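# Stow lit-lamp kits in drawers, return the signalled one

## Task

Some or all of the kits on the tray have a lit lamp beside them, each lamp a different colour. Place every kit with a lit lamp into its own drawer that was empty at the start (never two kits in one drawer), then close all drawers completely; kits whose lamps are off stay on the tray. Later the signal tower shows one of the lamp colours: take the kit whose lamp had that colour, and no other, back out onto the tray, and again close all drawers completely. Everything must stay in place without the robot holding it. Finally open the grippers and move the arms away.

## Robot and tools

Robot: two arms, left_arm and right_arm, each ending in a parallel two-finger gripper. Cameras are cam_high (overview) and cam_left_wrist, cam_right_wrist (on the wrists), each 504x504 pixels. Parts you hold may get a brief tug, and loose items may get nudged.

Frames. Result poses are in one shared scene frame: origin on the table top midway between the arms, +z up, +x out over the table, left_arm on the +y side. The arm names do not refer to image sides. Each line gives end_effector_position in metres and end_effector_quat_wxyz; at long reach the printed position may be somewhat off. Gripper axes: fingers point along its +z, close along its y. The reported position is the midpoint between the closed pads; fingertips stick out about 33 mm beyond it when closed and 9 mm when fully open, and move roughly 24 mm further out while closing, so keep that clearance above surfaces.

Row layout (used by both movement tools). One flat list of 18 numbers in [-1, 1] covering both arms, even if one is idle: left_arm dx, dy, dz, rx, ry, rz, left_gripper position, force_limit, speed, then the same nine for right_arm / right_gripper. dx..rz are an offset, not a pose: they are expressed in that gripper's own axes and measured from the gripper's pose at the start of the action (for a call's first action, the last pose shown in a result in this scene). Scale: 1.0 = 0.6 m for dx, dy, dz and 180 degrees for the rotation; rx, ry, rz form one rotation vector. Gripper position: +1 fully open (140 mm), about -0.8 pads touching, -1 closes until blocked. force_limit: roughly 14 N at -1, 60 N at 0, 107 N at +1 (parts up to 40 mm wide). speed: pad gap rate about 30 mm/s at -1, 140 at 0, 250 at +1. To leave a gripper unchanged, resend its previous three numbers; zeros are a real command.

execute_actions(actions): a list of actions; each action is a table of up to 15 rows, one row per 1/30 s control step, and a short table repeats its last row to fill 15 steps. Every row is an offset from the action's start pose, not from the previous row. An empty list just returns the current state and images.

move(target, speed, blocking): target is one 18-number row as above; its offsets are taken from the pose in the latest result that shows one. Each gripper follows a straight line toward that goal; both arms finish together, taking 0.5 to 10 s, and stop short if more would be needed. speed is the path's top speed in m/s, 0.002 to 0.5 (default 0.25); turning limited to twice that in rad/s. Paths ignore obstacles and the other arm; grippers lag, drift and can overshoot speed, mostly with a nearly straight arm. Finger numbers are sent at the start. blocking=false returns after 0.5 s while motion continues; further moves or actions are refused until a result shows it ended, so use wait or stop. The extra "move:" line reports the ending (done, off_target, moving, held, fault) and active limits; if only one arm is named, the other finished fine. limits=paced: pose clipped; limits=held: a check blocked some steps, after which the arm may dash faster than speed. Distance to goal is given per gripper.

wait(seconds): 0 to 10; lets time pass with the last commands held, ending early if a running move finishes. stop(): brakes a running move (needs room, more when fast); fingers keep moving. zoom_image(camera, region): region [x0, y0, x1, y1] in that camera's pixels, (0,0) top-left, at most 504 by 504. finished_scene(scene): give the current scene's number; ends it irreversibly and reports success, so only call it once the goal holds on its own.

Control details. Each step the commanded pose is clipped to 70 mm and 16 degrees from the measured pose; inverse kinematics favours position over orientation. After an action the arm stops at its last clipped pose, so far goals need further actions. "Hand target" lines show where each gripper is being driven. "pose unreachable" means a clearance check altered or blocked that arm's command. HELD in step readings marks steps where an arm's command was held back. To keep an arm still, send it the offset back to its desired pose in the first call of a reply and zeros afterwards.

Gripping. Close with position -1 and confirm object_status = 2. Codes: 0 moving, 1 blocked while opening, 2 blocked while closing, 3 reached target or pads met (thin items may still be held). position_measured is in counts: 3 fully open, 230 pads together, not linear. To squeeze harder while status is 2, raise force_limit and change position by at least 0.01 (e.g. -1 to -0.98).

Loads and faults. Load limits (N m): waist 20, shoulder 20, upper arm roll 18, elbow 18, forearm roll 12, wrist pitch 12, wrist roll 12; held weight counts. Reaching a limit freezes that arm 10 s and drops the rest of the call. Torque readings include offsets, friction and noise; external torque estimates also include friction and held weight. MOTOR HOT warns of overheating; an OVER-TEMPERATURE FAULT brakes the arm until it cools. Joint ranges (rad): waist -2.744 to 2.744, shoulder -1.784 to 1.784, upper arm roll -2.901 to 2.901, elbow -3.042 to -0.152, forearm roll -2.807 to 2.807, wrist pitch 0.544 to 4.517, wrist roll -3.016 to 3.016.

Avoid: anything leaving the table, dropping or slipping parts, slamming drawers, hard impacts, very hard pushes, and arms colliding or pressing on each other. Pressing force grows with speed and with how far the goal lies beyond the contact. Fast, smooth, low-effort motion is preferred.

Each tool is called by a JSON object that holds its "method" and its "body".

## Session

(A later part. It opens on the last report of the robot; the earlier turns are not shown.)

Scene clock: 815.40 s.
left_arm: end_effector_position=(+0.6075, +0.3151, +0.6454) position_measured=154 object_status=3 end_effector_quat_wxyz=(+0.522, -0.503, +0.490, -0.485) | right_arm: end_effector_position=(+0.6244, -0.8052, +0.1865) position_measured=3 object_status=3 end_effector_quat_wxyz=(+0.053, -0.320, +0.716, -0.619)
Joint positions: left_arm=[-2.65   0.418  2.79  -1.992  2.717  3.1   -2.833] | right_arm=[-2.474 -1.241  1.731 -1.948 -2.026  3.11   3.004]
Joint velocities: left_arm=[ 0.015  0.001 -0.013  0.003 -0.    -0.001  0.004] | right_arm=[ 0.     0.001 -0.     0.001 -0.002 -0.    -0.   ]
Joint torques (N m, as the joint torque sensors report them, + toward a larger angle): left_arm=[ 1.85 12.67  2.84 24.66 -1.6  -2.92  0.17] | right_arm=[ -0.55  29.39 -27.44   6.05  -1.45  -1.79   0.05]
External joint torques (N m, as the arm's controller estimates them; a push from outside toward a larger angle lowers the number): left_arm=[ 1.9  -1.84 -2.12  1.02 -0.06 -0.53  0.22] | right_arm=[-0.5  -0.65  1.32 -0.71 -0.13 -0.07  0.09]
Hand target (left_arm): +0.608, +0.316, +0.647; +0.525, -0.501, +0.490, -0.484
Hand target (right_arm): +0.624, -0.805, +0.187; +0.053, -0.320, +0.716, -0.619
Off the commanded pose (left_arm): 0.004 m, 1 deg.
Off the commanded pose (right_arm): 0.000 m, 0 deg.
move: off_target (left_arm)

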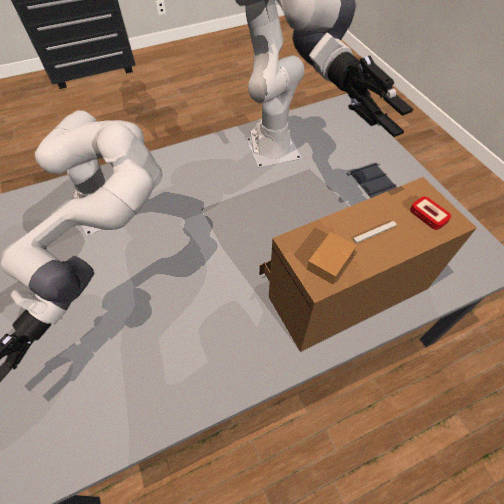

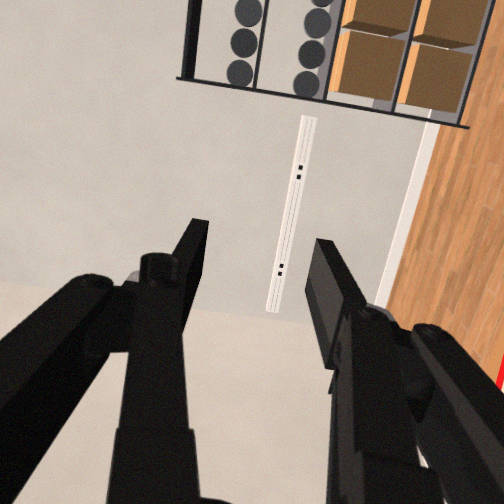

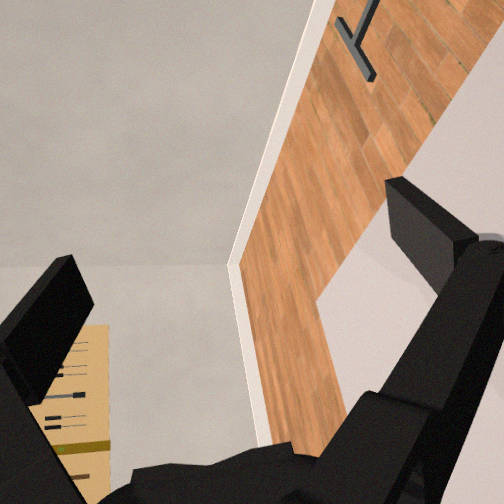

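{"method": "move", "body": {"target": [0,0,0,0.12,0,0,-0.2,0,0,0,0,0,0,0,0,1,0,0]}}

{"method": "move", "body": {"target": [0,0,0,-0.12,0.12,0,-0.2,0,0,0,0,0,0,0,0,1,0,0]}}

Scene clock: 821.13 s.
left_arm: end_effector_position=(+0.6058, +0.3131, +0.6482) position_measured=154 object_status=3 end_effector_quat_wxyz=(+0.614, -0.410, +0.378, -0.558) | right_arm: end_effector_position=(+0.6244, -0.8052, +0.1865) position_measured=3 object_status=3 end_effector_quat_wxyz=(+0.053, -0.320, +0.716, -0.619)
Joint positions: left_arm=[-2.733  0.447  2.76  -2.31   2.819  2.43  -2.979] | right_arm=[-2.474 -1.241  1.731 -1.948 -2.026  3.11   3.004]
Joint velocities: left_arm=[ 0.     0.     0.001 -0.001 -0.002 -0.013 -0.013] | right_arm=[ 0.     0.    -0.    -0.    -0.    -0.001  0.001]
Joint torques (N m, as the joint torque sensors report them, + toward a larger angle): left_arm=[-1.26 12.73  3.11 22.57  0.11 -3.72 -0.04] | right_arm=[ -0.59  29.38 -27.47   6.3   -1.45  -1.8    0.06]
External joint torques (N m, as the arm's controller estimates them; a push from outside toward a larger angle lowers the number): left_arm=[-1.32 -2.29 -2.1  -2.28  1.   -0.57  0.01] | right_arm=[-0.65 -0.7   1.31 -0.54 -0.14 -0.08  0.1 ]
Hand target (left_arm): +0.606, +0.311, +0.647; +0.612, -0.409, +0.379, -0.561
Hand target (right_arm): +0.624, -0.805, +0.187; +0.053, -0.320, +0.716, -0.619
Off the commanded pose (left_arm): 0.004 m, 3 deg.
Off the commanded pose (right_arm): 0.000 m, 0 deg.
joint sent to its limit (left arm) — the command would take joint 1 (waist) past its lower limit and joint 5 (forearm roll) past its upper limit, so those joints were sent only as far as their limits.
move: off_target (left_arm)

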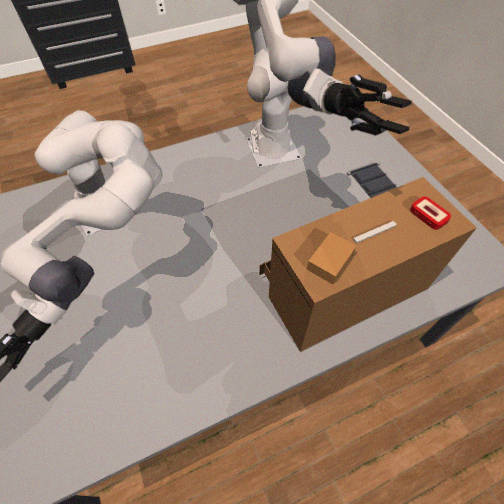

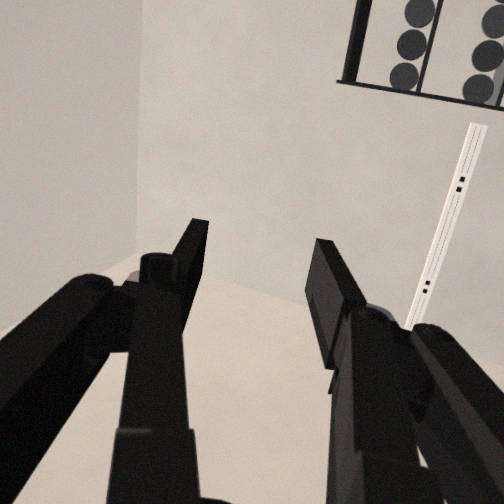

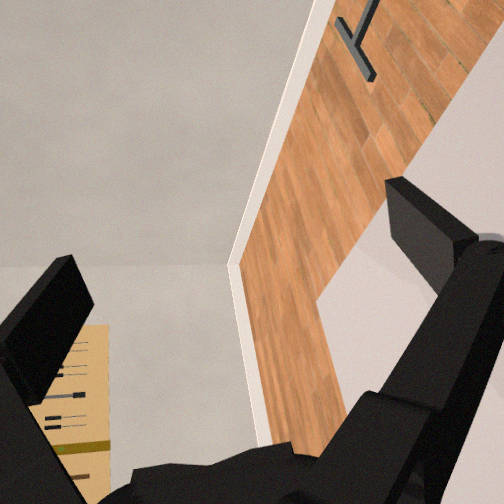

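Scene clock: 823.30 s.
left_arm: end_effector_position=(+0.6079, +0.3184, +0.6484) position_measured=154 object_status=3 end_effector_quat_wxyz=(+0.491, -0.500, +0.545, -0.460) | right_arm: end_effector_position=(+0.6244, -0.8052, +0.1865) position_measured=3 object_status=3 end_effector_quat_wxyz=(+0.053, -0.320, +0.716, -0.619)
Joint positions: left_arm=[-2.733  0.341  2.886 -1.838  2.82   3.304 -2.828] | right_arm=[-2.474 -1.241  1.731 -1.948 -2.026  3.11   3.004]
Joint velocities: left_arm=[ 0.001 -0.008  0.004  0.018 -0.001  0.032  0.025] | right_arm=[ 0.001 -0.001 -0.    -0.    -0.001  0.    -0.001]
Joint torques (N m, as the joint torque sensors report them, + toward a larger angle): left_arm=[-0.94 15.52  3.6  22.76 -0.78 -1.79  0.33] | right_arm=[ -0.33  29.53 -27.56   6.16  -1.46  -1.77   0.08]
External joint torques (N m, as the arm's controller estimates them; a push from outside toward a larger angle lowers the number): left_arm=[-0.97 -1.7   0.41 -0.05  0.77  0.33  0.38] | right_arm=[-0.35 -0.56  1.28 -0.7  -0.15 -0.04  0.12]
Hand target (left_arm): +0.608, +0.318, +0.647; +0.492, -0.497, +0.551, -0.456
Hand target (right_arm): +0.624, -0.805, +0.187; +0.053, -0.320, +0.716, -0.619
Off the commanded pose (left_arm): 0.006 m, 16 deg.
Off the commanded pose (right_arm): 0.000 m, 0 deg.
joint sent to its limit (left arm) — the command would take joint 1 (waist) past its lower limit and joint 5 (forearm roll) past its upper limit, so those joints were sent only as far as their limits.
move: off_target (left_arm); limits=paced

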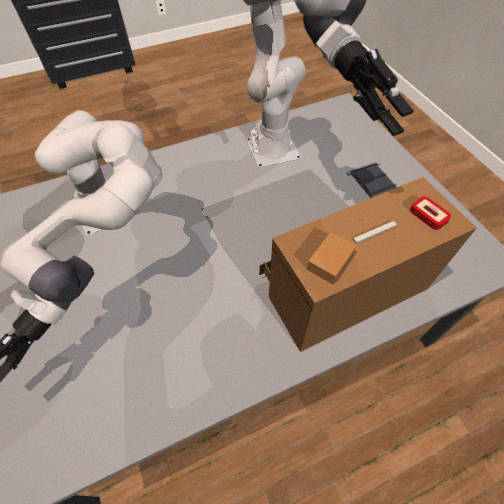

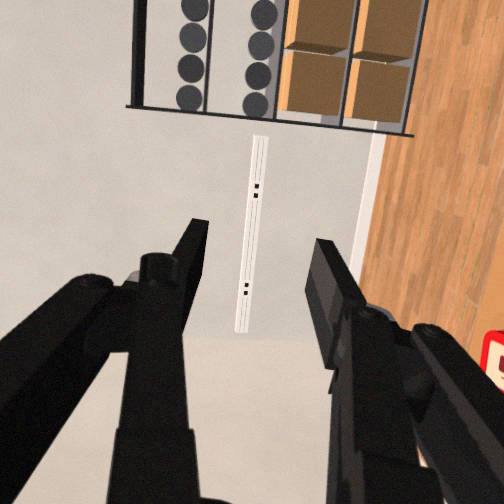

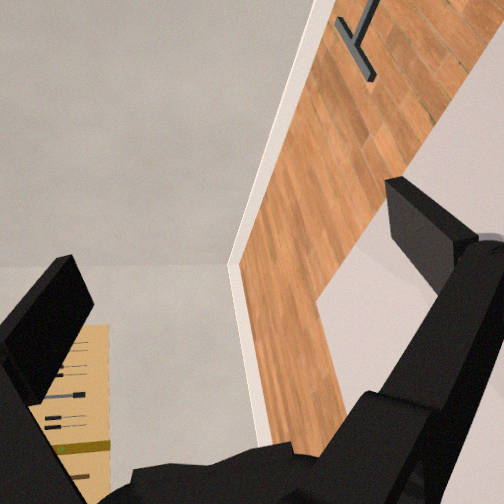

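{"method": "move", "body": {"target": [0,0,0,0.14,-0.1,0,-0.2,0,0,0,0,0,0,0,0,1,0,0]}}

{"method": "move", "body": {"target": [0,0,0,-0.12,-0.12,0,-0.2,0,0,0,0,0,0,0,0,1,0,0]}}

Scene clock: 826.57 s.
left_arm: end_effector_position=(+0.6079, +0.3101, +0.6442) position_measured=154 object_status=3 end_effector_quat_wxyz=(+0.662, -0.444, +0.357, -0.487) | right_arm: end_effector_position=(+0.6244, -0.8052, +0.1865) position_measured=3 object_status=3 end_effector_quat_wxyz=(+0.053, -0.320, +0.716, -0.619)
Joint positions: left_arm=[-2.363  0.531  2.388 -2.255  2.468  2.493 -2.783] | right_arm=[-2.474 -1.241  1.731 -1.948 -2.026  3.11   3.004]
Joint velocities: left_arm=[ 0.002 -0.001 -0.002 -0.001 -0.003 -0.014  0.001] | right_arm=[ 0.    -0.001 -0.    -0.     0.    -0.    -0.   ]
Joint torques (N m, as the joint torque sensors report them, + toward a larger angle): left_arm=[ 2.09  6.36  9.87 23.66 -2.14 -3.54  0.17] | right_arm=[ -0.51  29.33 -27.49   6.39  -1.45  -1.76   0.05]
External joint torques (N m, as the arm's controller estimates them; a push from outside toward a larger angle lowers the number): left_arm=[ 2.07 -0.2  -1.08 -0.02 -1.15 -0.51  0.22] | right_arm=[-0.48 -0.71  1.24 -0.39 -0.14 -0.05  0.09]
Hand target (left_arm): +0.608, +0.311, +0.647; +0.664, -0.443, +0.355, -0.487
Hand target (right_arm): +0.624, -0.805, +0.187; +0.053, -0.320, +0.716, -0.619
Off the commanded pose (left_arm): 0.009 m, 1 deg.
Off the commanded pose (right_arm): 0.000 m, 0 deg.
move: off_target (left_arm)

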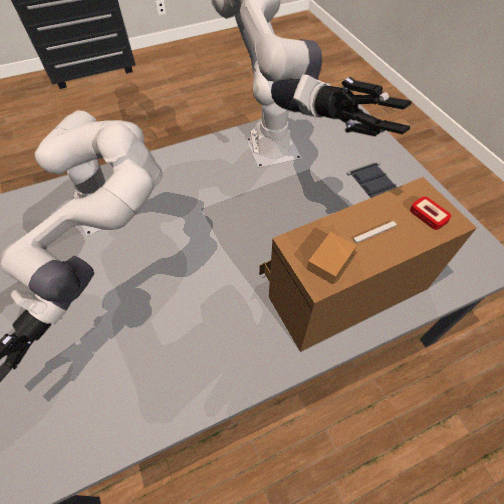

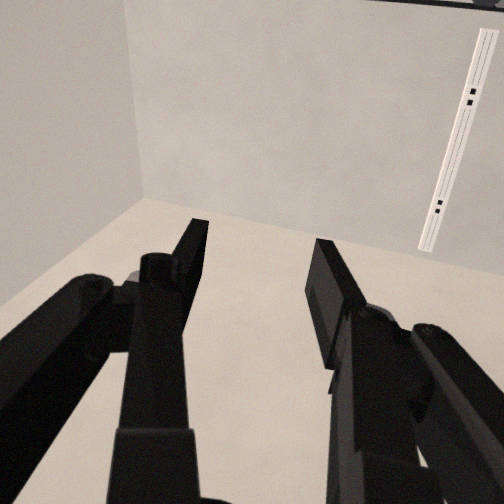

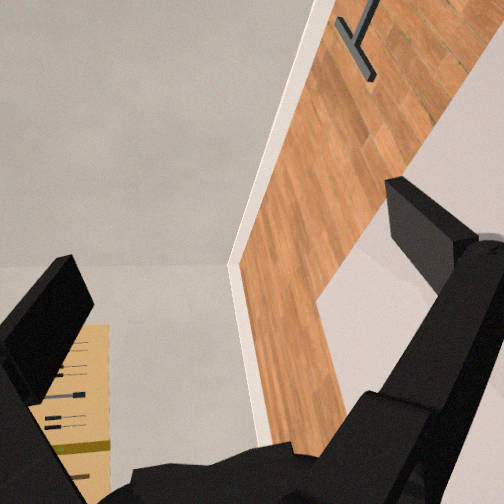

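Scene clock: 828.97 s.
left_arm: end_effector_position=(+0.6074, +0.3152, +0.6420) position_measured=154 object_status=3 end_effector_quat_wxyz=(+0.623, -0.646, +0.306, -0.318) | right_arm: end_effector_position=(+0.6244, -0.8052, +0.1865) position_measured=3 object_status=3 end_effector_quat_wxyz=(+0.053, -0.320, +0.716, -0.619)
Joint positions: left_arm=[-2.273  0.47   2.217 -2.007  1.308  2.396 -1.77 ] | right_arm=[-2.474 -1.241  1.731 -1.948 -2.026  3.11   3.004]
Joint velocities: left_arm=[-0.     0.001 -0.001  0.002 -0.002 -0.004  0.031] | right_arm=[-0.     0.001 -0.    -0.001 -0.001 -0.    -0.   ]
Joint torques (N m, as the joint torque sensors report them, + toward a larger angle): left_arm=[-1.36  3.01 10.59 23.71 -1.52 -0.96  0.21] | right_arm=[ -0.44  29.29 -27.53   6.35  -1.47  -1.78   0.06]
External joint torques (N m, as the arm's controller estimates them; a push from outside toward a larger angle lowers the number): left_arm=[-1.19 -1.1  -1.09  0.02 -1.2  -0.63  0.27] | right_arm=[-0.36 -0.84  1.3  -0.42 -0.15 -0.07  0.1 ]
Hand target (left_arm): +0.607, +0.314, +0.642; +0.623, -0.645, +0.309, -0.315
Hand target (right_arm): +0.624, -0.805, +0.187; +0.053, -0.320, +0.716, -0.619
Off the commanded pose (left_arm): 0.006 m, 1 deg.
Off the commanded pose (right_arm): 0.000 m, 0 deg.
move: off_target (left_arm)

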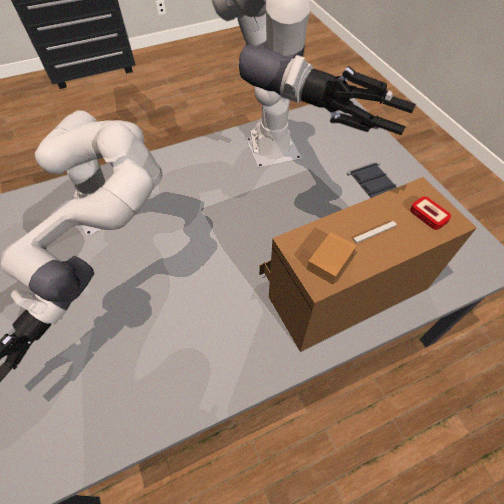

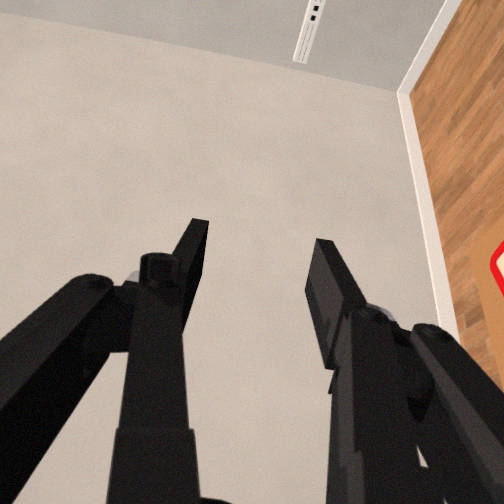

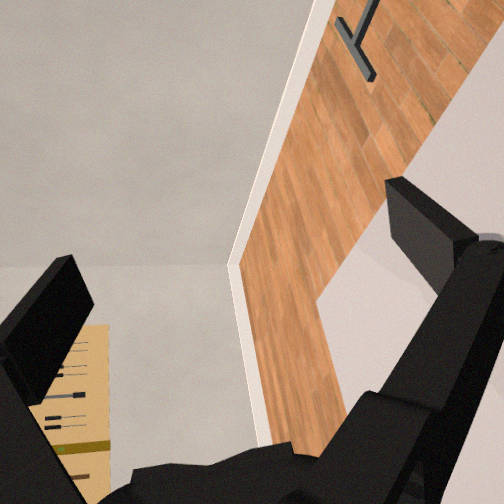

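{"method": "move", "body": {"target": [-0.12,0.32,-0.14,-0.267,0.523,0.543,-0.2,0,0,0,0,0,0,0,0,1,0,0]}}

Scene clock: 837.20 s.
left_arm: end_effector_position=(+0.4934, +0.3192, +0.4496) position_measured=154 object_status=3 end_effector_quat_wxyz=(-0.002, -0.013, +1.000, -0.003) | right_arm: end_effector_position=(+0.6244, -0.8052, +0.1865) position_measured=3 object_status=3 end_effector_quat_wxyz=(+0.053, -0.320, +0.716, -0.619)
Joint positions: left_arm=[-2.734 -0.025  2.776 -1.445  0.003  1.466  1.454] | right_arm=[-2.474 -1.241  1.731 -1.948 -2.026  3.11   3.004]
Joint velocities: left_arm=[ 0.001  0.    -0.001  0.001  0.001 -0.01   0.024] | right_arm=[-0.001 -0.     0.001 -0.001 -0.    -0.    -0.001]
Joint torques (N m, as the joint torque sensors report them, + toward a larger angle): left_arm=[ 0.04 26.97 -2.14 24.    1.73  1.89  0.21] | right_arm=[ -0.3   29.45 -27.52   6.16  -1.45  -1.79   0.04]
External joint torques (N m, as the arm's controller estimates them; a push from outside toward a larger angle lowers the number): left_arm=[ 0.06 -2.82 -1.86  1.08  0.93 -0.53  0.21] | right_arm=[-0.07 -0.63  1.29 -0.56 -0.14 -0.07  0.08]
Hand target (left_arm): +0.493, +0.319, +0.449; -0.003, -0.006, +1.000, -0.001
Hand target (right_arm): +0.624, -0.805, +0.187; +0.053, -0.320, +0.716, -0.619
Off the commanded pose (left_arm): 0.007 m, 1 deg.
Off the commanded pose (right_arm): 0.000 m, 0 deg.
joint sent to its limit (left arm) — the command would take joint 1 (waist) past its lower limit, so that joint was sent only as far as its limit.
move: off_target (left_arm); limits=paced

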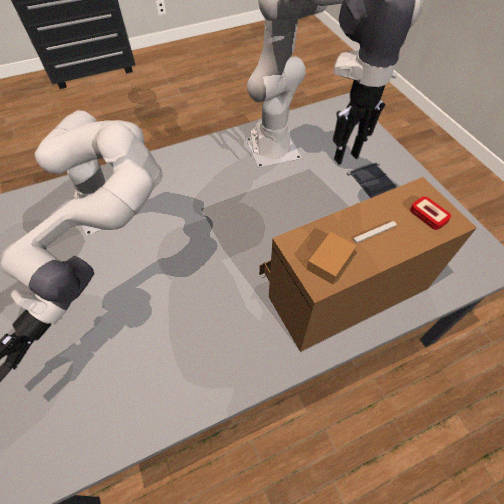

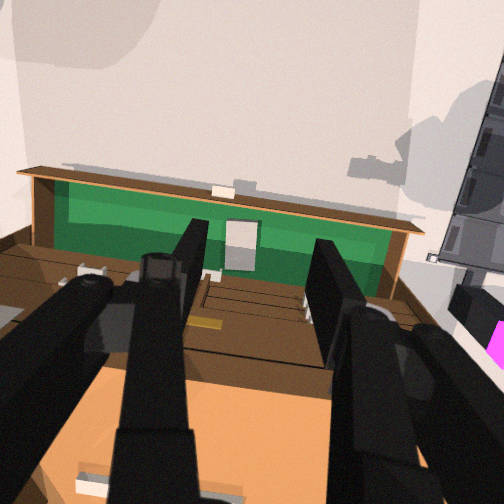

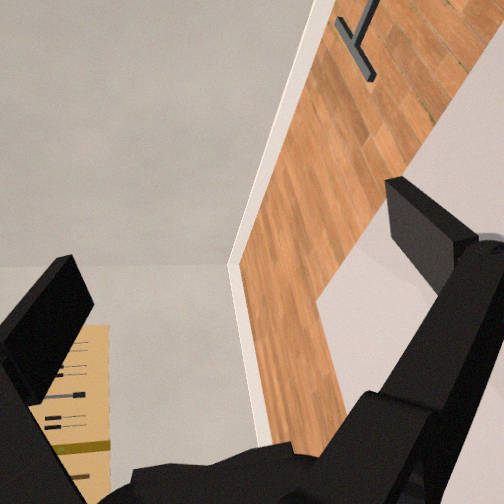

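{"method": "move", "body": {"target": [-0.105,-0.008,0.4,0,-0.05,0,-0.2,0,0,0,0,0,0,0,0,1,0,0], "speed": 0.12}}

Scene clock: 841.20 s.
left_arm: end_effector_position=(+0.5577, +0.3089, +0.2104) position_measured=154 object_status=3 end_effector_quat_wxyz=(+0.076, -0.008, +0.997, -0.005) | right_arm: end_effector_position=(+0.6244, -0.8052, +0.1865) position_measured=3 object_status=3 end_effector_quat_wxyz=(+0.053, -0.320, +0.716, -0.619)
Joint positions: left_arm=[-2.734 -0.093  2.762 -2.03   0.053  2.268  1.422] | right_arm=[-2.474 -1.241  1.731 -1.948 -2.026  3.11   3.004]
Joint velocities: left_arm=[ 0.001  0.001  0.001  0.     0.001  0.009 -0.009] | right_arm=[ 0.     0.     0.001 -0.001  0.001  0.    -0.001]
Joint torques (N m, as the joint torque sensors report them, + toward a larger angle): left_arm=[-1.04 30.39 -2.29 22.5   1.55  3.12 -0.02] | right_arm=[ -0.45  29.2  -27.68   6.27  -1.45  -1.8    0.08]
External joint torques (N m, as the arm's controller estimates them; a push from outside toward a larger angle lowers the number): left_arm=[-1.2  -2.45 -1.42 -1.48  0.85  0.35 -0.02] | right_arm=[-0.4  -0.84  1.04 -0.5  -0.15 -0.09  0.12]
Hand target (left_arm): +0.558, +0.308, +0.210; +0.077, -0.008, +0.997, -0.004
Hand target (right_arm): +0.624, -0.805, +0.187; +0.053, -0.320, +0.716, -0.619
Off the commanded pose (left_arm): 0.006 m, 1 deg.
Off the commanded pose (right_arm): 0.000 m, 0 deg.
joint sent to its limit (left arm) — the command would take joint 1 (waist) past its lower limit, so that joint was sent only as far as its limit.
move: off_target (left_arm)

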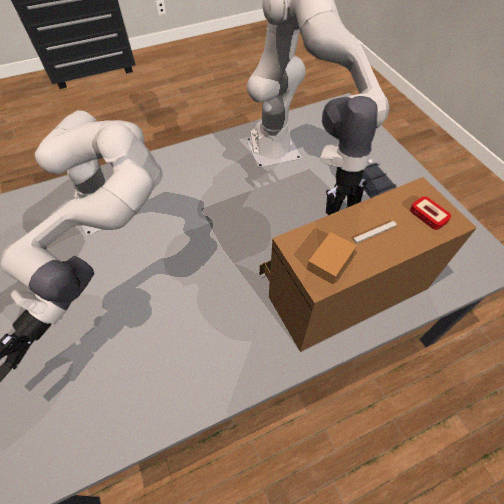

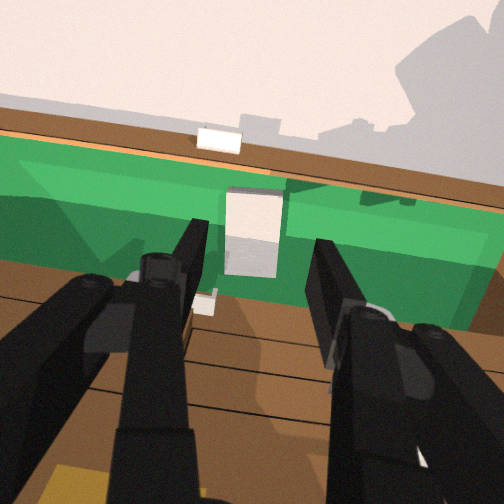

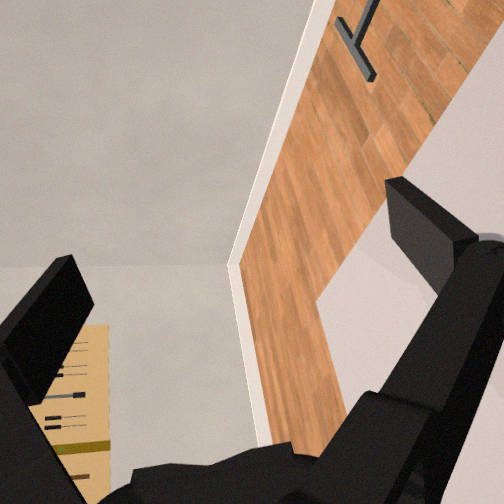

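{"method": "move", "body": {"target": [-0.005,-0.004,0.15,0,0,0,-0.2,0,0,0,0,0,0,0,0,1,0,0], "speed": 0.05}}

Scene clock: 844.67 s.
left_arm: end_effector_position=(+0.5745, +0.3060, +0.1225) position_measured=154 object_status=3 end_effector_quat_wxyz=(+0.075, -0.006, +0.997, -0.007) | right_arm: end_effector_position=(+0.6244, -0.8052, +0.1865) position_measured=3 object_status=3 end_effector_quat_wxyz=(+0.053, -0.320, +0.716, -0.619)
Joint positions: left_arm=[-2.734 -0.265  2.758 -2.054  0.154  2.446  1.357] | right_arm=[-2.474 -1.241  1.731 -1.948 -2.026  3.11   3.004]
Joint velocities: left_arm=[-0.    -0.001  0.001 -0.001  0.008  0.015 -0.017] | right_arm=[ 0.001 -0.001  0.001 -0.001 -0.     0.001 -0.   ]
Joint torques (N m, as the joint torque sensors report them, + toward a larger angle): left_arm=[-0.47 33.69 -4.55 20.88  1.45  2.97 -0.1 ] | right_arm=[ -0.59  29.26 -27.65   6.31  -1.46  -1.81   0.03]
External joint torques (N m, as the arm's controller estimates them; a push from outside toward a larger angle lowers the number): left_arm=[-0.59 -2.93 -1.7  -1.45  0.85  0.23 -0.09] | right_arm=[-0.69 -0.72  0.98 -0.5  -0.15 -0.11  0.07]
Hand target (left_arm): +0.575, +0.304, +0.122; +0.076, -0.007, +0.997, -0.007
Hand target (right_arm): +0.624, -0.805, +0.187; +0.053, -0.320, +0.716, -0.619
Off the commanded pose (left_arm): 0.001 m, 0 deg.
Off the commanded pose (right_arm): 0.000 m, 0 deg.
joint sent to its limit (left arm) — the command would take joint 1 (waist) past its lower limit, so that joint was sent only as far as its limit.
move: done

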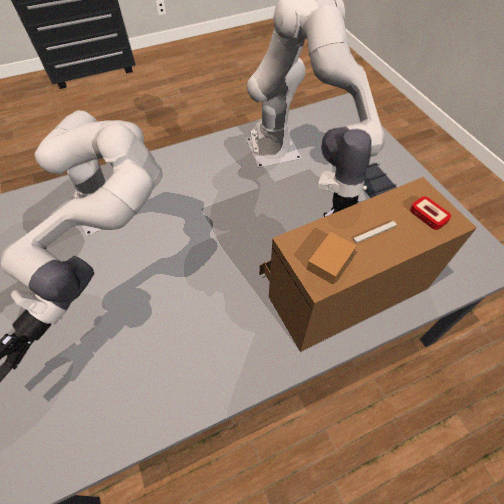

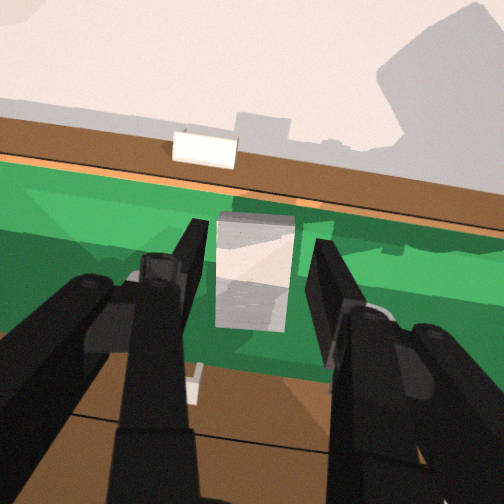

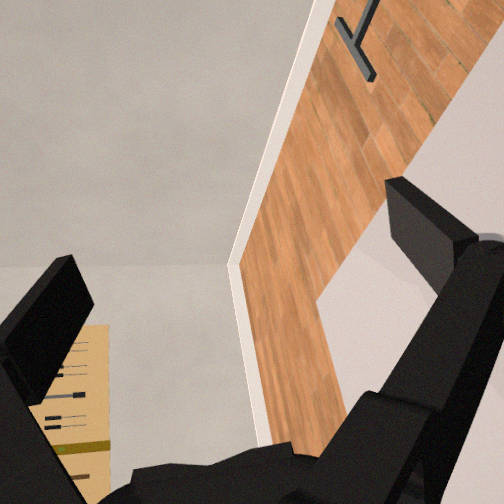

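{"method": "move", "body": {"target": [-0.015,0.003,0.051,0,0,0,-0.2,0,0,0,0,0,0,0,0,1,0,0], "speed": 0.025}}

{"method": "move", "body": {"target": [0,0,0,0,0,0,-1,0,-0.5,0,0,0,0,0,0,1,0,0]}}

Scene clock: 847.83 s.
left_arm: end_effector_position=(+0.5857, +0.3069, +0.0928) position_measured=154 object_status=3 end_effector_quat_wxyz=(+0.072, -0.005, +0.997, -0.009) | right_arm: end_effector_position=(+0.6244, -0.8052, +0.1865) position_measured=3 object_status=3 end_effector_quat_wxyz=(+0.053, -0.320, +0.716, -0.619)
Joint positions: left_arm=[-2.734 -0.35   2.761 -2.02   0.2    2.483  1.334] | right_arm=[-2.474 -1.241  1.731 -1.948 -2.026  3.11   3.004]
Joint velocities: left_arm=[-0.     0.    -0.001  0.005  0.007  0.008 -0.01 ] | right_arm=[-0.    -0.001 -0.001  0.     0.001 -0.001  0.   ]
Joint torques (N m, as the joint torque sensors report them, + toward a larger angle): left_arm=[-0.65 34.18 -3.38 23.07  1.59  3.17 -0.06] | right_arm=[ -0.45  29.48 -27.44   6.09  -1.43  -1.77   0.04]
External joint torques (N m, as the arm's controller estimates them; a push from outside toward a larger angle lowers the number): left_arm=[-0.56 -4.61  0.59  1.23  1.01  0.42 -0.06] | right_arm=[-0.48 -0.61  1.37 -0.75 -0.13 -0.05  0.08]
Hand target (left_arm): +0.588, +0.307, +0.094; +0.075, -0.007, +0.997, -0.008
Hand target (right_arm): +0.624, -0.805, +0.187; +0.053, -0.320, +0.716, -0.619
Off the commanded pose (left_arm): 0.002 m, 0 deg.
Off the commanded pose (right_arm): 0.000 m, 0 deg.
joint sent to its limit (left arm) — the command would take joint 1 (waist) past its lower limit, so that joint was sent only as far as its limit.
move: done

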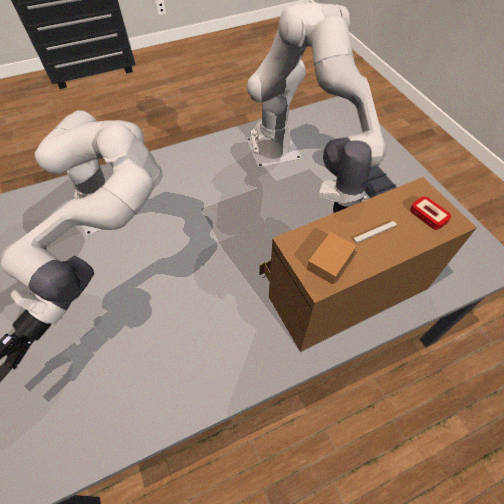

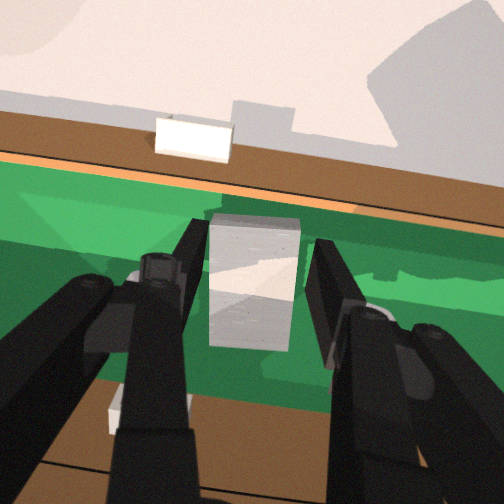

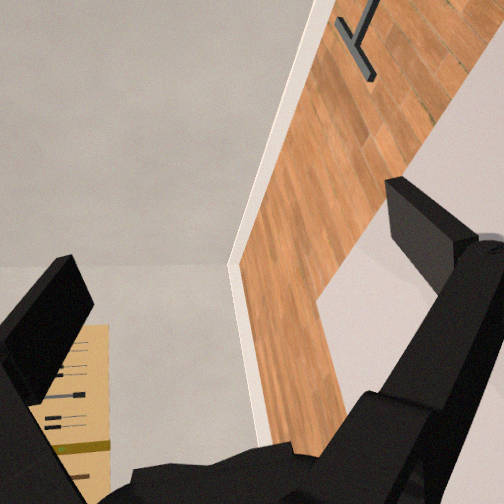

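Scene clock: 848.33 s.
left_arm: end_effector_position=(+0.5859, +0.3069, +0.0932) position_measured=175 object_status=2 end_effector_quat_wxyz=(+0.072, -0.005, +0.997, -0.009) | right_arm: end_effector_position=(+0.6244, -0.8052, +0.1865) position_measured=3 object_status=3 end_effector_quat_wxyz=(+0.053, -0.320, +0.716, -0.619)
Joint positions: left_arm=[-2.734 -0.349  2.761 -2.02   0.2    2.483  1.334] | right_arm=[-2.474 -1.241  1.731 -1.948 -2.026  3.11   3.004]
Joint velocities: left_arm=[-0.001 -0.    -0.001 -0.001  0.001  0.001  0.001] | right_arm=[ 0.     0.001  0.     0.    -0.     0.    -0.001]
Joint torques (N m, as the joint torque sensors report them, + toward a larger angle): left_arm=[ 0.75 36.39 -5.33 21.29  0.57  2.62  0.15] | right_arm=[ -0.3   29.27 -27.7    6.21  -1.42  -1.79   0.04]
External joint torques (N m, as the arm's controller estimates them; a push from outside toward a larger angle lowers the number): left_arm=[ 0.91 -2.24 -1.32 -0.48 -0.01 -0.12  0.16] | right_arm=[-0.34 -0.8   1.06 -0.66 -0.12 -0.08  0.08]
Hand target (left_arm): +0.586, +0.307, +0.093; +0.072, -0.005, +0.997, -0.009
Hand target (right_arm): +0.624, -0.805, +0.187; +0.053, -0.320, +0.716, -0.619
Off the commanded pose (left_arm): 0.000 m, 0 deg.
Off the commanded pose (right_arm): 0.000 m, 0 deg.
move: done

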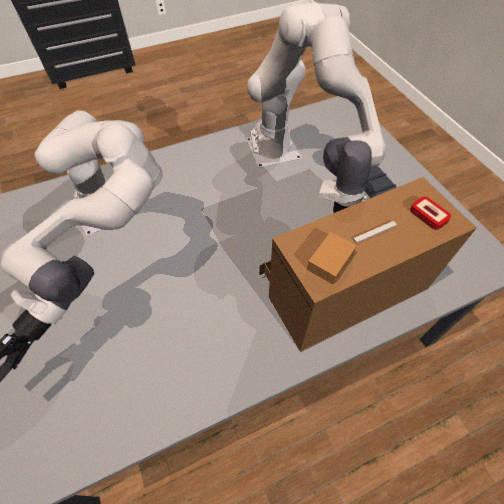

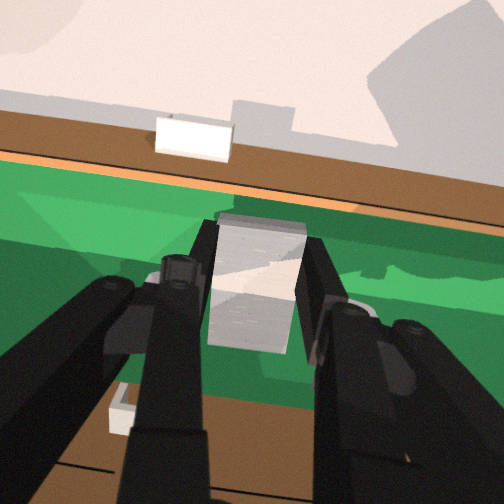

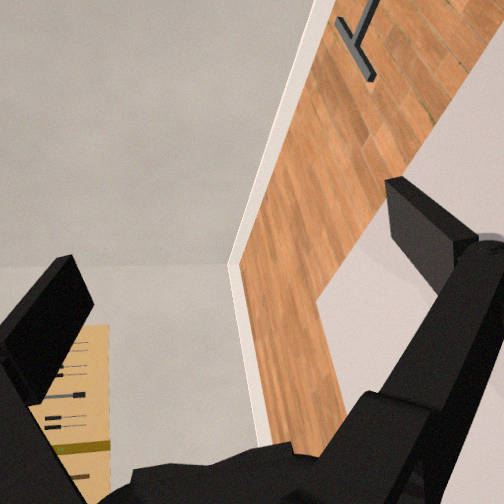

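{"method": "move", "body": {"target": [0,0,-0.13,0,0,0,-1,0,-0.5,0,0,0,0,0,0,1,0,0], "speed": 0.05}}

{"method": "move", "body": {"target": [0.17,0.05,-0.03,0,0.047,0,-1,0,-0.5,0,0,0,0,0,0,1,0,0], "speed": 0.1}}

{"method": "move", "body": {"target": [0.33,0.54,0.1,0,0,-0.5,-1,0,-0.5,0,0,0,0,0,0,1,0,0], "speed": 0.15}}

Scene clock: 852.73 s.
left_arm: end_effector_position=(+0.5740, +0.3093, +0.1684) position_measured=175 object_status=2 end_effector_quat_wxyz=(+0.072, -0.007, +0.997, -0.006) | right_arm: end_effector_position=(+0.6244, -0.8052, +0.1865) position_measured=3 object_status=3 end_effector_quat_wxyz=(+0.053, -0.320, +0.716, -0.619)
Joint positions: left_arm=[-2.7   -0.201  2.724 -2.01   0.117  2.337  1.385] | right_arm=[-2.474 -1.241  1.731 -1.948 -2.026  3.11   3.004]
Joint velocities: left_arm=[ 0.001  0.002  0.     0.    -0.007 -0.018  0.013] | right_arm=[ 0.    -0.001  0.001 -0.001  0.001 -0.     0.002]
Joint torques (N m, as the joint torque sensors report them, + toward a larger angle): left_arm=[ 1.61 34.35 -3.6  24.13 -0.47  2.3   0.26] | right_arm=[ -0.3   29.24 -27.39   6.3   -1.47  -1.76   0.07]
External joint torques (N m, as the arm's controller estimates them; a push from outside toward a larger angle lowers the number): left_arm=[ 1.63 -1.   -1.12  0.71 -1.13 -0.47  0.27] | right_arm=[-0.27 -0.79  1.36 -0.5  -0.16 -0.05  0.11]
Hand target (left_arm): +0.574, +0.309, +0.170; +0.072, -0.005, +0.997, -0.007
Hand target (right_arm): +0.624, -0.805, +0.187; +0.053, -0.320, +0.716, -0.619
Off the commanded pose (left_arm): 0.002 m, 0 deg.
Off the commanded pose (right_arm): 0.000 m, 0 deg.
move: done

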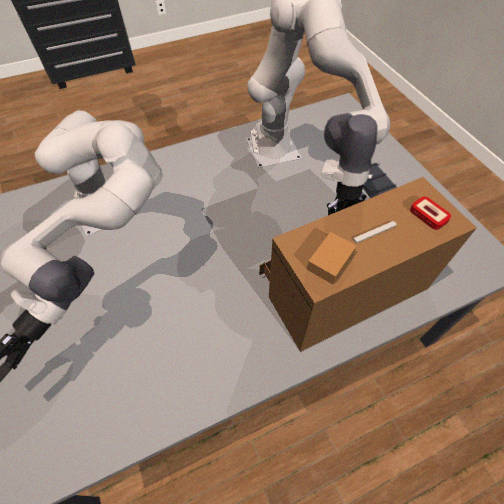

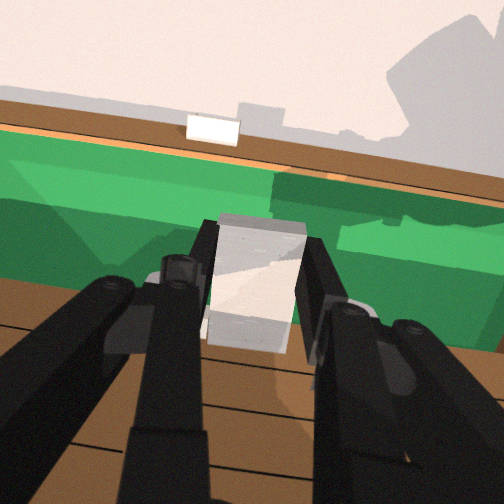

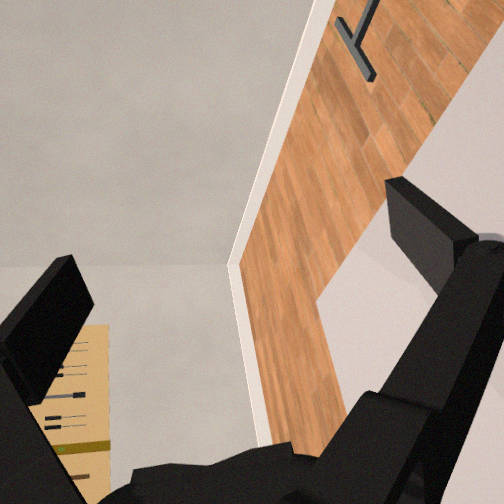

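Scene clock: 854.30 s.
left_arm: end_effector_position=(+0.4712, +0.3370, +0.1704) position_measured=175 object_status=2 end_effector_quat_wxyz=(-0.001, -0.008, +1.000, -0.003) | right_arm: end_effector_position=(+0.6244, -0.8052, +0.1865) position_measured=3 object_status=3 end_effector_quat_wxyz=(+0.053, -0.320, +0.716, -0.619)
Joint positions: left_arm=[-2.65   0.004  2.73  -2.207 -0.011  2.201  1.506] | right_arm=[-2.474 -1.241  1.731 -1.948 -2.026  3.11   3.004]
Joint velocities: left_arm=[ 0.002  0.003  0.001  0.    -0.004 -0.009  0.025] | right_arm=[-0.001 -0.001 -0.    -0.001  0.     0.     0.001]
Joint torques (N m, as the joint torque sensors report them, + toward a larger angle): left_arm=[ 1.77 28.15  0.19 21.34 -0.5   2.05  0.32] | right_arm=[ -0.49  29.38 -27.52   6.29  -1.45  -1.78   0.05]
External joint torques (N m, as the arm's controller estimates them; a push from outside toward a larger angle lowers the number): left_arm=[ 1.67 -0.19  0.05 -1.71 -1.16 -0.38  0.32] | right_arm=[-0.31 -0.68  1.32 -0.43 -0.14 -0.06  0.09]
Hand target (left_arm): +0.470, +0.338, +0.170; -0.003, -0.006, +1.000, -0.005
Hand target (right_arm): +0.624, -0.805, +0.187; +0.053, -0.320, +0.716, -0.619
Off the commanded pose (left_arm): 0.002 m, 0 deg.
Off the commanded pose (right_arm): 0.000 m, 0 deg.
move: done

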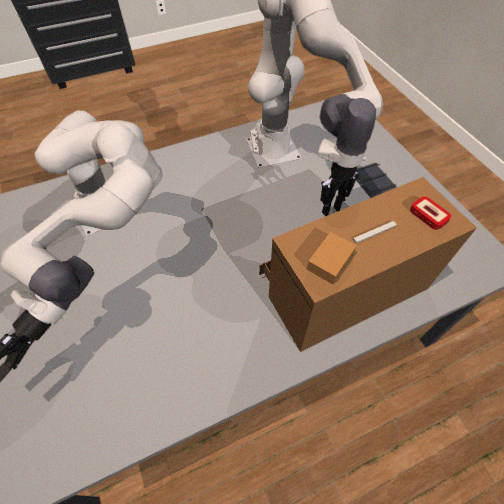

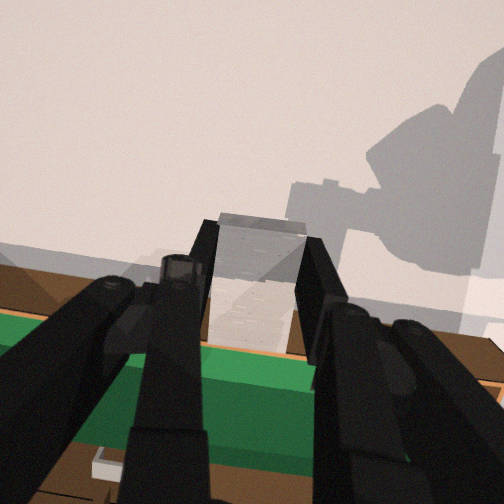

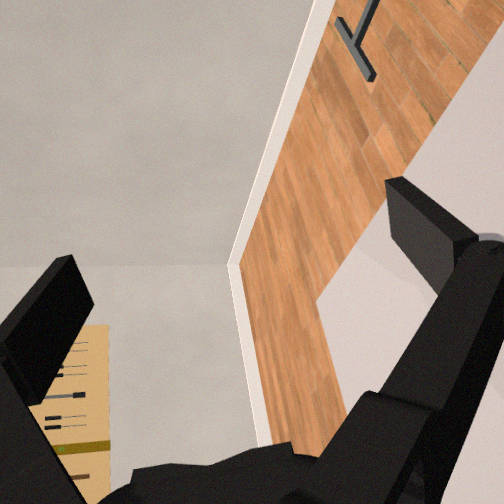

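Scene clock: 860.07 s.
left_arm: end_effector_position=(+0.2632, +0.6566, +0.1035) position_measured=175 object_status=2 end_effector_quat_wxyz=(+0.010, +0.708, -0.706, -0.003) | right_arm: end_effector_position=(+0.6244, -0.8052, +0.1865) position_measured=3 object_status=3 end_effector_quat_wxyz=(+0.053, -0.320, +0.716, -0.619)
Joint positions: left_arm=[-2.018  0.158  2.883 -2.574 -0.053  2.4    0.771] | right_arm=[-2.474 -1.241  1.731 -1.948 -2.026  3.11   3.004]
Joint velocities: left_arm=[-0.     0.001 -0.     0.001  0.002  0.002 -0.033] | right_arm=[-0.001  0.001 -0.001  0.    -0.    -0.     0.001]
Joint torques (N m, as the joint torque sensors report them, + toward a larger angle): left_arm=[ 1.56 19.46 -0.85 21.93  1.46  2.85 -0.21] | right_arm=[ -0.72  29.32 -27.45   6.12  -1.48  -1.78   0.07]
External joint torques (N m, as the arm's controller estimates them; a push from outside toward a larger angle lowers the number): left_arm=[ 1.57 -2.81 -1.76  1.26  0.94  0.45 -0.21] | right_arm=[-0.58 -0.87  1.5  -0.72 -0.17 -0.04  0.11]
Hand target (left_arm): +0.265, +0.659, +0.105; +0.007, +0.712, -0.702, -0.004
Hand target (right_arm): +0.624, -0.805, +0.187; +0.053, -0.320, +0.716, -0.619
Off the commanded pose (left_arm): 0.007 m, 1 deg.
Off the commanded pose (right_arm): 0.000 m, 0 deg.
move: off_target (left_arm)

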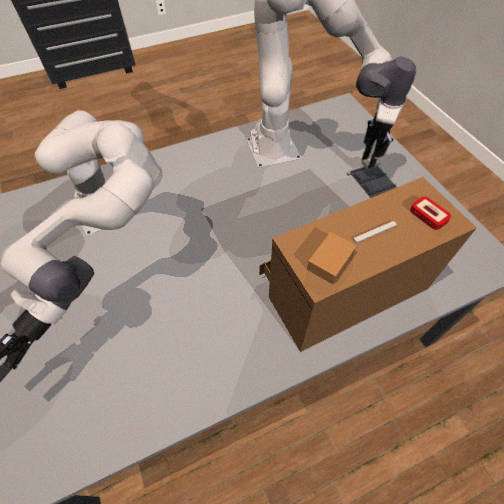

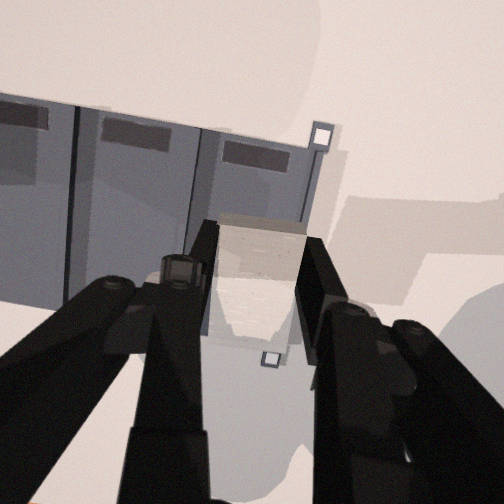

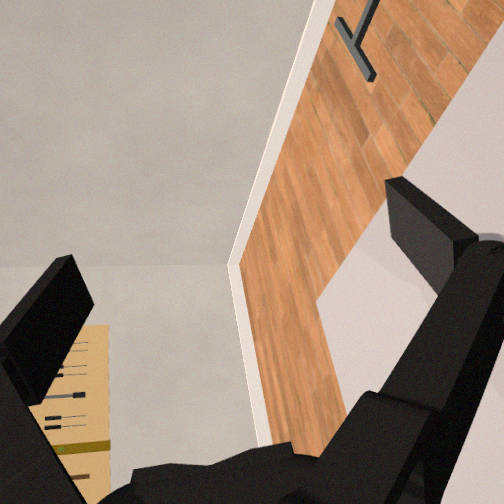

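{"method": "move", "body": {"target": [0,-0.019,0.045,0,0,0,-1,0,-0.5,0,0,0,0,0,0,1,0,0], "speed": 0.03}}

Scene clock: 862.33 s.
left_arm: end_effector_position=(+0.2723, +0.6544, +0.0752) position_measured=175 object_status=2 end_effector_quat_wxyz=(+0.013, +0.708, -0.706, -0.001) | right_arm: end_effector_position=(+0.6244, -0.8052, +0.1865) position_measured=3 object_status=3 end_effector_quat_wxyz=(+0.053, -0.320, +0.716, -0.619)
Joint positions: left_arm=[-2.018  0.074  2.869 -2.57  -0.033  2.472  0.741] | right_arm=[-2.474 -1.241  1.731 -1.948 -2.026  3.11   3.004]
Joint velocities: left_arm=[ 0.    -0.001 -0.     0.002  0.003  0.012 -0.009] | right_arm=[-0.    -0.001 -0.    -0.002  0.001  0.001 -0.001]
Joint torques (N m, as the joint torque sensors report them, + toward a larger angle): left_arm=[-0.64 21.69 -1.49 20.37  1.49  2.92 -0.09] | right_arm=[ -0.54  29.28 -27.4    6.15  -1.46  -1.82   0.06]
External joint torques (N m, as the arm's controller estimates them; a push from outside toward a larger angle lowers the number): left_arm=[-0.64 -2.27 -1.95  0.71  1.02  0.55 -0.09] | right_arm=[-0.37 -0.68  1.32 -0.51 -0.14 -0.11  0.1 ]
Hand target (left_arm): +0.275, +0.656, +0.076; +0.010, +0.708, -0.706, -0.002
Hand target (right_arm): +0.624, -0.805, +0.187; +0.053, -0.320, +0.716, -0.619
Off the commanded pose (left_arm): 0.003 m, 0 deg.
Off the commanded pose (right_arm): 0.000 m, 0 deg.
move: done

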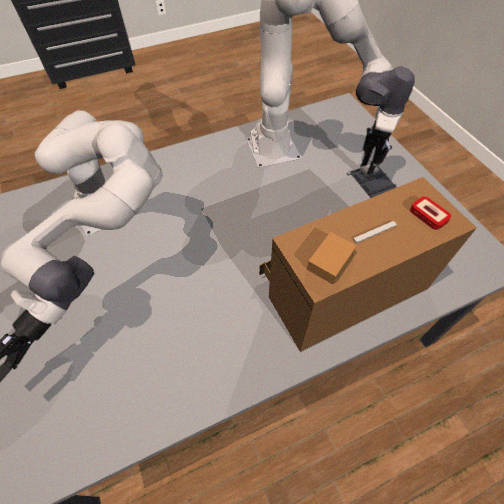

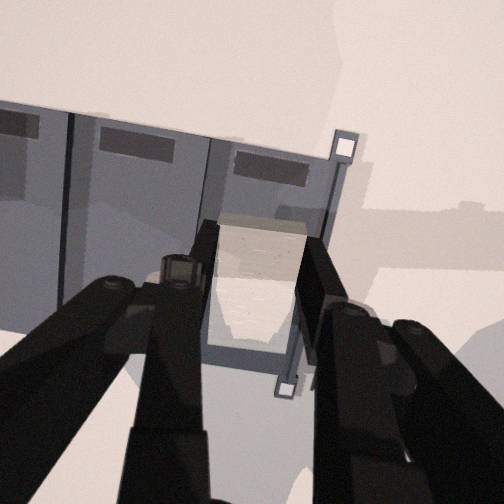

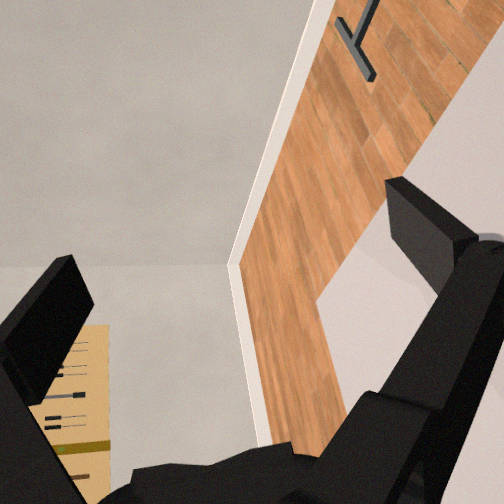

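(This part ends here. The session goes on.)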